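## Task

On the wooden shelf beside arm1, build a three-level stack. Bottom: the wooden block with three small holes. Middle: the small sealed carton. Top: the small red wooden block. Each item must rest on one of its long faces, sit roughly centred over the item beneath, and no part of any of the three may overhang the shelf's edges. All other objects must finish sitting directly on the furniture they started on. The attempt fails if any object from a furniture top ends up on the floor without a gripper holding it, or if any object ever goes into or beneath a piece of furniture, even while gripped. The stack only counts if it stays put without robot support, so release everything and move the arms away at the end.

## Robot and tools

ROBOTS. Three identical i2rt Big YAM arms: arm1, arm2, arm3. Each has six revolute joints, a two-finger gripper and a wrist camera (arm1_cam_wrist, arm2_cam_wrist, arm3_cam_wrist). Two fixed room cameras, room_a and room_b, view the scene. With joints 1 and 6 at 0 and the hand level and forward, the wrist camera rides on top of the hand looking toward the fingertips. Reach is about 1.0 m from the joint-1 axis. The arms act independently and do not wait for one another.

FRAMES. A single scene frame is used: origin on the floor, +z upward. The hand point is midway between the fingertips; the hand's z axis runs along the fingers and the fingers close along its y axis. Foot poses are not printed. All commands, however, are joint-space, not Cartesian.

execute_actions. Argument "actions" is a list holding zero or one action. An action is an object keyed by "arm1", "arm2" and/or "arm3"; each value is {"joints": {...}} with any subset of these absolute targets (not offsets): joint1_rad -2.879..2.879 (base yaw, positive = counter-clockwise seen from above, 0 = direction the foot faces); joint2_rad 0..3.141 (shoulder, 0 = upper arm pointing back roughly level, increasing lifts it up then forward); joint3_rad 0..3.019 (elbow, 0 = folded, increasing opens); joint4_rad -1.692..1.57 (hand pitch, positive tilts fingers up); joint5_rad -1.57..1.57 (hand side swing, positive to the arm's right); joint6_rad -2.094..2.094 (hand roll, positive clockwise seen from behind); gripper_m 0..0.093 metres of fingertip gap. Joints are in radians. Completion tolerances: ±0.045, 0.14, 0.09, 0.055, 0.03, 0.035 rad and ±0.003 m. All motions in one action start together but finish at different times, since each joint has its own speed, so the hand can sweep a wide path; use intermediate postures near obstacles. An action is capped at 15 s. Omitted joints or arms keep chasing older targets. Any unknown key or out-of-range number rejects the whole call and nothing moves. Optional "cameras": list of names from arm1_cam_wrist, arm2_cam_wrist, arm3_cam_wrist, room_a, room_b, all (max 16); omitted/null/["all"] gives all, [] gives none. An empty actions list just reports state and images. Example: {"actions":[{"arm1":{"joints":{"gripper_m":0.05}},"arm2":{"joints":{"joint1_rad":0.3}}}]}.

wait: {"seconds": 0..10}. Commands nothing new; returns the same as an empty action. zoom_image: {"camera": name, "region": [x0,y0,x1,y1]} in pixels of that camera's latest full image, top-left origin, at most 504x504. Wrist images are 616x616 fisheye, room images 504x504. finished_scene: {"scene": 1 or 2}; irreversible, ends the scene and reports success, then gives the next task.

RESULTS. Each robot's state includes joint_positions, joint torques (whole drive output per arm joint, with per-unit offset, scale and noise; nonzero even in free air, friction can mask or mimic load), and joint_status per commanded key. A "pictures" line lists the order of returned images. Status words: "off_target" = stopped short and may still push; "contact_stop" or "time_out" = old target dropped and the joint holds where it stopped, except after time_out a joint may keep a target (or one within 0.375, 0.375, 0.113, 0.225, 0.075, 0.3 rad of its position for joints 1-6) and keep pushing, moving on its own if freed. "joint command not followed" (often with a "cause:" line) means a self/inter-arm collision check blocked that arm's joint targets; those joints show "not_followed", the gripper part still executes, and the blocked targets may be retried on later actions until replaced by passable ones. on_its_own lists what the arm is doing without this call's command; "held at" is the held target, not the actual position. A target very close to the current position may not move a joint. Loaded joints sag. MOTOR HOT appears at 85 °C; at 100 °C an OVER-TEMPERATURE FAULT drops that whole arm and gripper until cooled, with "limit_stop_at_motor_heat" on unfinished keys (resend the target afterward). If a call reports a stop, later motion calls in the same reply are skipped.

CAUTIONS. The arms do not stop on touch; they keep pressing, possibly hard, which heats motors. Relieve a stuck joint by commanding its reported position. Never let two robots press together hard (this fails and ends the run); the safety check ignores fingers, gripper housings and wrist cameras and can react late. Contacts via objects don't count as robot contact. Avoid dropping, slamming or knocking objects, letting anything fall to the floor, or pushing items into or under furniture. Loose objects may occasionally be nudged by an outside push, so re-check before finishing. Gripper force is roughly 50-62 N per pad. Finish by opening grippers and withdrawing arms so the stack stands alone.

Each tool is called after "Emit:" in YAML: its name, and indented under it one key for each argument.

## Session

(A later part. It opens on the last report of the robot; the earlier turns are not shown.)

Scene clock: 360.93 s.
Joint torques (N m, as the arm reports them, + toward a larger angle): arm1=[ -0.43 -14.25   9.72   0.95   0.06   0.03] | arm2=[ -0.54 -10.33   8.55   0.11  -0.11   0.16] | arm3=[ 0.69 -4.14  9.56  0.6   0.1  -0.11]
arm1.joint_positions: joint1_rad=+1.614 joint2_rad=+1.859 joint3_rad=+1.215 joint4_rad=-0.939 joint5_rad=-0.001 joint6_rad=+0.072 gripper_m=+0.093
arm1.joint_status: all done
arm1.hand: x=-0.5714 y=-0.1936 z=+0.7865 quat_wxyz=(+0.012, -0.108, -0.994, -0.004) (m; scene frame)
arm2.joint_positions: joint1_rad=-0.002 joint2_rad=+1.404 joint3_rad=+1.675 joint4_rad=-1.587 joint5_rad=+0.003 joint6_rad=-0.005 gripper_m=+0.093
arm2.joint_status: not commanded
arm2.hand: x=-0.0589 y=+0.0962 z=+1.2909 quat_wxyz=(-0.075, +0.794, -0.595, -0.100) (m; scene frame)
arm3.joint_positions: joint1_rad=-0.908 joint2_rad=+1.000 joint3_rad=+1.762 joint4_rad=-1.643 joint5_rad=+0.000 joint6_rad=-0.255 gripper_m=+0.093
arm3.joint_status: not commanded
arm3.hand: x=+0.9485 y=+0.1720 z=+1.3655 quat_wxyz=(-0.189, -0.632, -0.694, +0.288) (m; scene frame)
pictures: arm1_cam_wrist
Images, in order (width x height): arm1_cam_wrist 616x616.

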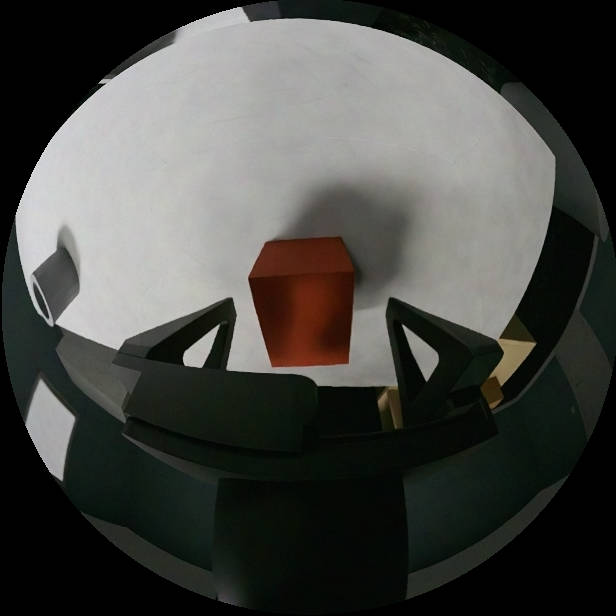

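Emit:
execute_actions:
  actions:
    - {"arm1":{"joints":{"joint6_rad":0.0,"gripper_m":0.025}}}
  cameras: []

Emit:
execute_actions:
  actions:
    - {"arm1":{"joints":{"joint2_rad":1.72,"joint4_rad":-1.08}}}
  cameras: ["arm1_cam_wrist"]

Scene clock: 367.37 s.
Joint torques (N m, as the arm reports them, + toward a larger angle): arm1=[ -0.47 -14.18   9.75   0.95   0.06  -0.07] | arm2=[  0.01 -10.22   8.66   0.2   -0.13   0.15] | arm3=[ 0.69 -4.15  9.56  0.6   0.1  -0.11]
arm1.joint_positions: joint1_rad=+1.614 joint2_rad=+1.859 joint3_rad=+1.215 joint4_rad=-0.939 joint5_rad=-0.001 joint6_rad=+0.010 gripper_m=+0.045
arm1.joint_status: gripper_m off_target (ended at +0.045, target +0.025); the others done
arm1.hand: x=-0.5713 y=-0.1936 z=+0.7865 quat_wxyz=(+0.012, -0.077, -0.997, -0.005) (m; scene frame)
arm2.joint_positions: joint1_rad=-0.002 joint2_rad=+1.404 joint3_rad=+1.675 joint4_rad=-1.587 joint5_rad=+0.003 joint6_rad=-0.005 gripper_m=+0.093
arm2.joint_status: not commanded
arm2.hand: x=-0.0589 y=+0.0962 z=+1.2909 quat_wxyz=(-0.075, +0.794, -0.595, -0.100) (m; scene frame)
arm3.joint_positions: joint1_rad=-0.908 joint2_rad=+1.000 joint3_rad=+1.762 joint4_rad=-1.643 joint5_rad=+0.000 joint6_rad=-0.255 gripper_m=+0.093
arm3.joint_status: not commanded
arm3.hand: x=+0.9485 y=+0.1720 z=+1.3655 quat_wxyz=(-0.189, -0.632, -0.694, +0.288) (m; scene frame)
pictures: none
No camera images: the call's "cameras" was empty. Leave "cameras" out to get every camera's image.

Scene clock: 368.33 s.
Joint torques (N m, as the arm reports them, + toward a larger angle): arm1=[ -0.49 -11.45  10.69  -0.12   0.06  -0.09] | arm2=[  0.15 -10.74   8.56   0.18  -0.1    0.15] | arm3=[ 0.71 -4.17  9.56  0.6   0.1  -0.11]
arm1.joint_positions: joint1_rad=+1.614 joint2_rad=+1.701 joint3_rad=+1.215 joint4_rad=-1.067 joint5_rad=-0.001 joint6_rad=+0.009 gripper_m=+0.045
arm1.joint_status: all done
arm1.hand: x=-0.5870 y=-0.1918 z=+0.8605 quat_wxyz=(-0.003, -0.076, -0.997, -0.004) (m; scene frame)
arm2.joint_positions: joint1_rad=-0.002 joint2_rad=+1.404 joint3_rad=+1.675 joint4_rad=-1.587 joint5_rad=+0.003 joint6_rad=-0.005 gripper_m=+0.093
arm2.joint_status: not commanded
arm2.hand: x=-0.0589 y=+0.0962 z=+1.2909 quat_wxyz=(-0.075, +0.794, -0.595, -0.100) (m; scene frame)
arm3.joint_positions: joint1_rad=-0.908 joint2_rad=+1.000 joint3_rad=+1.762 joint4_rad=-1.643 joint5_rad=+0.000 joint6_rad=-0.255 gripper_m=+0.093
arm3.joint_status: not commanded
arm3.hand: x=+0.9485 y=+0.1720 z=+1.3655 quat_wxyz=(-0.189, -0.632, -0.694, +0.288) (m; scene frame)
pictures: arm1_cam_wrist
Images, in order (width x height): arm1_cam_wrist 616x616.

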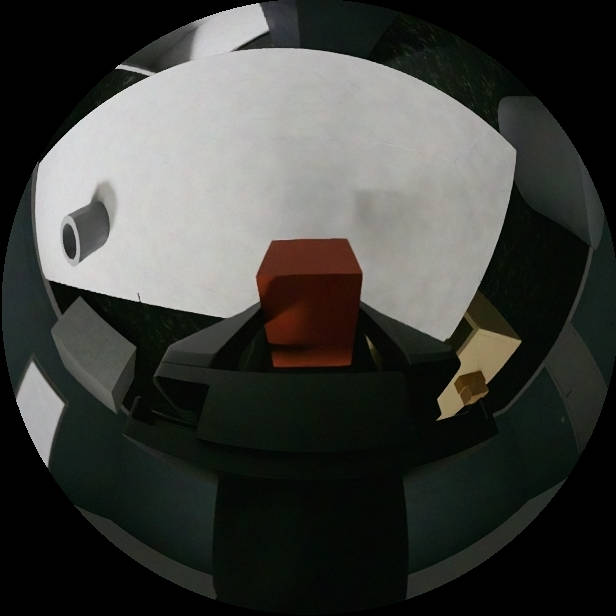

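Emit:
execute_actions:
  actions:
    - {"arm1":{"joints":{"joint1_rad":0.04,"joint2_rad":1.8,"joint3_rad":1.4,"joint4_rad":-1.15}}}
  cameras: []

Emit:
execute_actions:
  actions:
    - {"arm1":{"joints":{"joint2_rad":2.0,"joint4_rad":-0.935}}}
  cameras: ["arm1_cam_wrist"]

Scene clock: 382.67 s.
Joint torques (N m, as the arm reports them, + toward a larger angle): arm1=[  0.42 -15.05  12.17  -0.21  -0.06  -0.07] | arm2=[  0.24 -10.38   8.52   0.15  -0.1    0.15] | arm3=[ 0.67 -4.14  9.56  0.59  0.1  -0.11]
arm1.joint_positions: joint1_rad=+0.033 joint2_rad=+1.804 joint3_rad=+1.375 joint4_rad=-1.135 joint5_rad=+0.002 joint6_rad=+0.006 gripper_m=+0.045
arm1.joint_status: all done
arm1.hand: x=-1.1440 y=-0.6408 z=+0.8683 quat_wxyz=(+0.005, -0.762, -0.648, +0.005) (m; scene frame)
arm2.joint_positions: joint1_rad=-0.002 joint2_rad=+1.404 joint3_rad=+1.675 joint4_rad=-1.587 joint5_rad=+0.003 joint6_rad=-0.005 gripper_m=+0.093
arm2.joint_status: not commanded
arm2.hand: x=-0.0589 y=+0.0962 z=+1.2909 quat_wxyz=(-0.075, +0.794, -0.595, -0.100) (m; scene frame)
arm3.joint_positions: joint1_rad=-0.908 joint2_rad=+1.000 joint3_rad=+1.762 joint4_rad=-1.643 joint5_rad=+0.000 joint6_rad=-0.255 gripper_m=+0.093
arm3.joint_status: not commanded
arm3.hand: x=+0.9485 y=+0.1720 z=+1.3655 quat_wxyz=(-0.189, -0.632, -0.694, +0.288) (m; scene frame)
pictures: none
No camera images: the call's "cameras" was empty. Leave "cameras" out to get every camera's image.

Scene clock: 383.80 s.
Joint torques (N m, as the arm reports them, + toward a larger angle): arm1=[  0.39 -17.11  11.08   0.96  -0.06  -0.07] | arm2=[ -0.12 -10.52   8.44   0.19  -0.1    0.16] | arm3=[ 0.69 -4.16  9.56  0.6   0.1  -0.11]
arm1.joint_positions: joint1_rad=+0.033 joint2_rad=+2.010 joint3_rad=+1.375 joint4_rad=-0.949 joint5_rad=+0.002 joint6_rad=+0.006 gripper_m=+0.045
arm1.joint_status: all done
arm1.hand: x=-1.1488 y=-0.6637 z=+0.7618 quat_wxyz=(+0.012, -0.762, -0.648, -0.003) (m; scene frame)
arm2.joint_positions: joint1_rad=-0.002 joint2_rad=+1.404 joint3_rad=+1.675 joint4_rad=-1.587 joint5_rad=+0.003 joint6_rad=-0.005 gripper_m=+0.093
arm2.joint_status: not commanded
arm2.hand: x=-0.0589 y=+0.0962 z=+1.2909 quat_wxyz=(-0.075, +0.794, -0.595, -0.100) (m; scene frame)
arm3.joint_positions: joint1_rad=-0.908 joint2_rad=+1.000 joint3_rad=+1.762 joint4_rad=-1.643 joint5_rad=+0.000 joint6_rad=-0.255 gripper_m=+0.093
arm3.joint_status: not commanded
arm3.hand: x=+0.9485 y=+0.1720 z=+1.3655 quat_wxyz=(-0.189, -0.632, -0.694, +0.288) (m; scene frame)
pictures: arm1_cam_wrist
Images, in order (width x height): arm1_cam_wrist 616x616.

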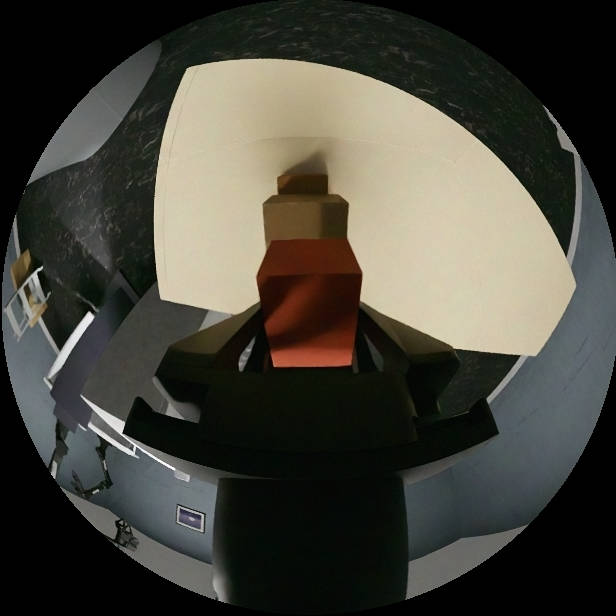

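Emit:
execute_actions:
  actions:
    - {"arm1":{"joints":{"joint1_rad":0.046,"joint2_rad":2.062,"joint4_rad":-0.872}}}
  cameras: ["arm1_cam_wrist"]

Scene clock: 389.07 s.
Joint torques (N m, as the arm reports them, + toward a larger angle): arm1=[  0.77 -15.45  10.9    1.07  -0.06  -0.07] | arm2=[ -0.43 -10.47   8.48   0.23  -0.09   0.13] | arm3=[ 0.68 -4.18  9.55  0.61  0.1  -0.11]
arm1.joint_positions: joint1_rad=+0.034 joint2_rad=+2.046 joint3_rad=+1.375 joint4_rad=-0.887 joint5_rad=+0.002 joint6_rad=+0.006 gripper_m=+0.045
arm1.joint_status: all done
arm1.hand: x=-1.1498 y=-0.6729 z=+0.7427 quat_wxyz=(+0.003, -0.761, -0.648, +0.007) (m; scene frame)
arm2.joint_positions: joint1_rad=-0.002 joint2_rad=+1.404 joint3_rad=+1.675 joint4_rad=-1.587 joint5_rad=+0.003 joint6_rad=-0.005 gripper_m=+0.093
arm2.joint_status: not commanded
arm2.hand: x=-0.0589 y=+0.0962 z=+1.2909 quat_wxyz=(-0.075, +0.794, -0.595, -0.100) (m; scene frame)
arm3.joint_positions: joint1_rad=-0.908 joint2_rad=+1.000 joint3_rad=+1.762 joint4_rad=-1.643 joint5_rad=+0.000 joint6_rad=-0.255 gripper_m=+0.093
arm3.joint_status: not commanded
arm3.hand: x=+0.9485 y=+0.1720 z=+1.3655 quat_wxyz=(-0.189, -0.632, -0.694, +0.288) (m; scene frame)
pictures: arm1_cam_wrist
Images, in order (width x height): arm1_cam_wrist 616x616.

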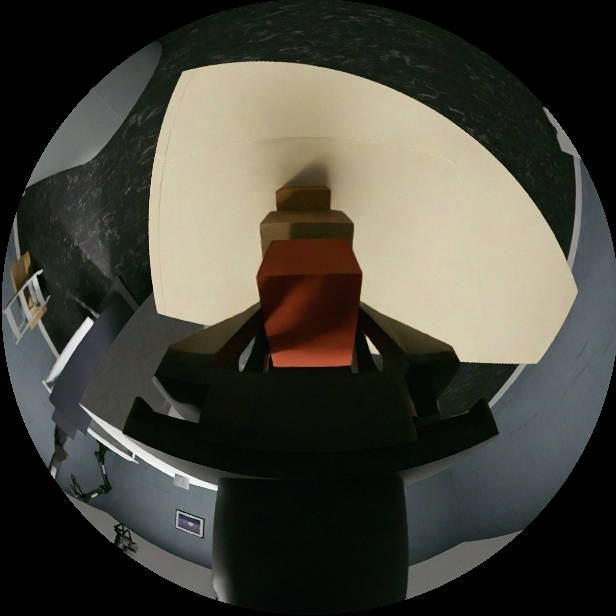

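Emit:
execute_actions:
  actions:
    - {"arm1":{"joints":{"joint2_rad":2.08,"joint3_rad":1.35}}}
  cameras: ["arm1_cam_wrist"]

Scene clock: 397.53 s.
Joint torques (N m, as the arm reports them, + toward a larger angle): arm1=[  0.76 -14.12   8.14   0.83   0.    -0.07] | arm2=[ -0.09 -10.5    8.48   0.13  -0.1    0.13] | arm3=[ 0.69 -4.14  9.56  0.61  0.1  -0.11]
arm1.joint_positions: joint1_rad=+0.034 joint2_rad=+2.052 joint3_rad=+1.356 joint4_rad=-0.882 joint5_rad=+0.001 joint6_rad=+0.006 gripper_m=+0.045
arm1.joint_status: all done
arm1.hand: x=-1.1482 y=-0.6636 z=+0.7339 quat_wxyz=(+0.009, -0.761, -0.648, -0.001) (m; scene frame)
arm2.joint_positions: joint1_rad=-0.002 joint2_rad=+1.404 joint3_rad=+1.675 joint4_rad=-1.587 joint5_rad=+0.003 joint6_rad=-0.005 gripper_m=+0.093
arm2.joint_status: not commanded
arm2.hand: x=-0.0589 y=+0.0962 z=+1.2909 quat_wxyz=(-0.075, +0.794, -0.595, -0.100) (m; scene frame)
arm3.joint_positions: joint1_rad=-0.908 joint2_rad=+1.000 joint3_rad=+1.762 joint4_rad=-1.643 joint5_rad=+0.000 joint6_rad=-0.255 gripper_m=+0.093
arm3.joint_status: not commanded
arm3.hand: x=+0.9485 y=+0.1720 z=+1.3655 quat_wxyz=(-0.189, -0.632, -0.694, +0.288) (m; scene frame)
pictures: arm1_cam_wrist
Images, in order (width x height): arm1_cam_wrist 616x616.

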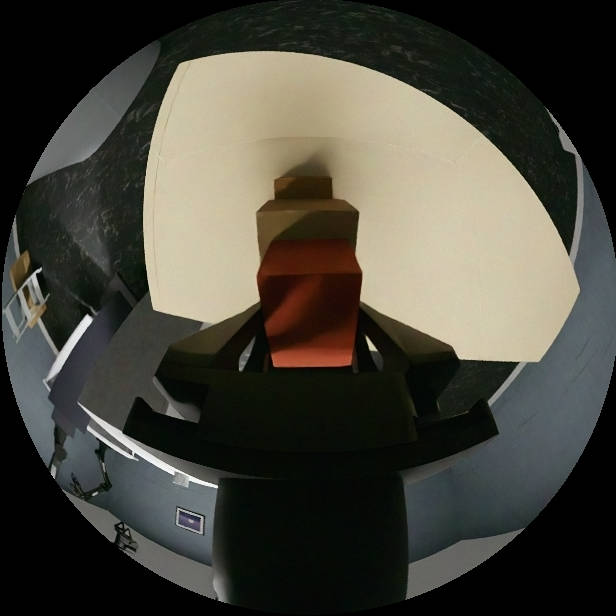

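Contact. Release and retreat.

Emit:
execute_actions:
  actions:
    - {"arm1":{"joints":{"joint2_rad":2.055,"joint3_rad":1.37,"gripper_m":0.093}}}
  cameras: []

Emit:
execute_actions:
  actions:
    - {"arm1":{"joints":{"joint2_rad":1.75,"joint4_rad":-1.19}}}
  cameras: ["arm1_cam_wrist","room_a"]

Scene clock: 404.43 s.
Joint torques (N m, as the arm reports them, + toward a larger angle): arm1=[  0.75 -16.31   9.79   0.83  -0.01  -0.07] | arm2=[  0.   -10.88   8.65   0.34  -0.11   0.16] | arm3=[ 0.69 -4.15  9.56  0.6   0.1  -0.11]
arm1.joint_positions: joint1_rad=+0.034 joint2_rad=+2.052 joint3_rad=+1.356 joint4_rad=-0.882 joint5_rad=+0.001 joint6_rad=+0.006 gripper_m=+0.093
arm1.joint_status: all done
arm1.hand: x=-1.1482 y=-0.6636 z=+0.7339 quat_wxyz=(+0.009, -0.761, -0.648, -0.001) (m; scene frame)
arm2.joint_positions: joint1_rad=-0.002 joint2_rad=+1.404 joint3_rad=+1.675 joint4_rad=-1.587 joint5_rad=+0.003 joint6_rad=-0.005 gripper_m=+0.093
arm2.joint_status: not commanded
arm2.hand: x=-0.0589 y=+0.0962 z=+1.2909 quat_wxyz=(-0.075, +0.794, -0.595, -0.100) (m; scene frame)
arm3.joint_positions: joint1_rad=-0.908 joint2_rad=+1.000 joint3_rad=+1.762 joint4_rad=-1.643 joint5_rad=+0.000 joint6_rad=-0.255 gripper_m=+0.093
arm3.joint_status: not commanded
arm3.hand: x=+0.9485 y=+0.1720 z=+1.3655 quat_wxyz=(-0.189, -0.632, -0.694, +0.288) (m; scene frame)
pictures: none
No camera images: the call's "cameras" was empty. Leave "cameras" out to get every camera's image.

Scene clock: 405.73 s.
Joint torques (N m, as the arm reports them, + toward a larger angle): arm1=[  0.8  -12.54  11.48  -0.12   0.    -0.07] | arm2=[ -0.25 -10.87   8.49   0.25  -0.1    0.14] | arm3=[ 0.7  -4.14  9.56  0.6   0.1  -0.11]
arm1.joint_positions: joint1_rad=+0.034 joint2_rad=+1.733 joint3_rad=+1.356 joint4_rad=-1.177 joint5_rad=+0.001 joint6_rad=+0.006 gripper_m=+0.093
arm1.joint_status: all done
arm1.hand: x=-1.1405 y=-0.6261 z=+0.8966 quat_wxyz=(+0.001, -0.761, -0.649, +0.008) (m; scene frame)
arm2.joint_positions: joint1_rad=-0.002 joint2_rad=+1.404 joint3_rad=+1.675 joint4_rad=-1.587 joint5_rad=+0.003 joint6_rad=-0.005 gripper_m=+0.093
arm2.joint_status: not commanded
arm2.hand: x=-0.0589 y=+0.0962 z=+1.2909 quat_wxyz=(-0.075, +0.794, -0.595, -0.100) (m; scene frame)
arm3.joint_positions: joint1_rad=-0.908 joint2_rad=+1.000 joint3_rad=+1.762 joint4_rad=-1.643 joint5_rad=+0.000 joint6_rad=-0.255 gripper_m=+0.093
arm3.joint_status: not commanded
arm3.hand: x=+0.9485 y=+0.1720 z=+1.3655 quat_wxyz=(-0.189, -0.632, -0.694, +0.288) (m; scene frame)
pictures: arm1_cam_wrist, room_a
Images, in order (width x height): arm1_cam_wrist 616x616, room_a 504x504.

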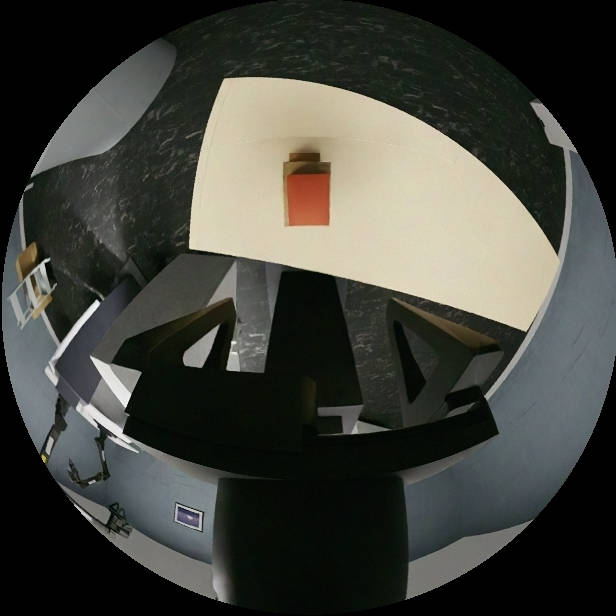

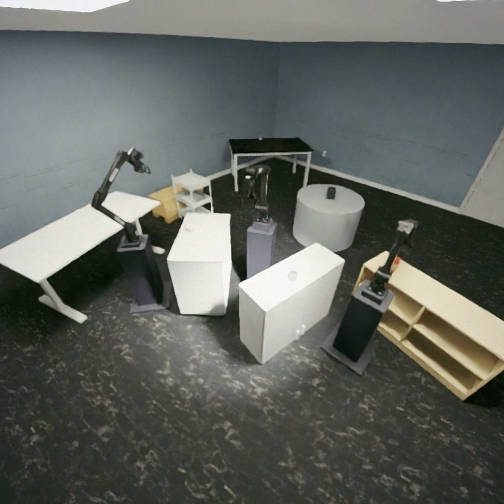

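Emit:
execute_actions:
  actions:
    - {"arm1":{"joints":{"joint2_rad":1.45,"joint4_rad":-1.45}}}
  cameras: []

Emit:
finished_scene:
  scene: 2

Scene clock: 410.00 s.
Joint torques (N m, as the arm reports them, + toward a larger angle): arm1=[ 0.87 -9.06 12.24  0.02 -0.01 -0.07] | arm2=[  0.14 -10.72   8.68   0.2   -0.12   0.16] | arm3=[ 0.7  -4.13  9.55  0.6   0.1  -0.11]
arm1.joint_positions: joint1_rad=+0.034 joint2_rad=+1.439 joint3_rad=+1.356 joint4_rad=-1.438 joint5_rad=+0.001 joint6_rad=+0.006 gripper_m=+0.093
arm1.joint_status: all done
arm1.hand: x=-1.1273 y=-0.5510 z=+1.0281 quat_wxyz=(-0.009, -0.761, -0.648, +0.020) (m; scene frame)
arm2.joint_positions: joint1_rad=-0.002 joint2_rad=+1.404 joint3_rad=+1.675 joint4_rad=-1.587 joint5_rad=+0.003 joint6_rad=-0.005 gripper_m=+0.093
arm2.joint_status: not commanded
arm2.hand: x=-0.0589 y=+0.0962 z=+1.2909 quat_wxyz=(-0.075, +0.794, -0.595, -0.100) (m; scene frame)
arm3.joint_positions: joint1_rad=-0.908 joint2_rad=+1.000 joint3_rad=+1.762 joint4_rad=-1.643 joint5_rad=+0.000 joint6_rad=-0.255 gripper_m=+0.093
arm3.joint_status: not commanded
arm3.hand: x=+0.9485 y=+0.1720 z=+1.3655 quat_wxyz=(-0.189, -0.632, -0.694, +0.288) (m; scene frame)
pictures: none
No camera images: the call's "cameras" was empty. Leave "cameras" out to get every camera's image.

The scene is finished: the task was done.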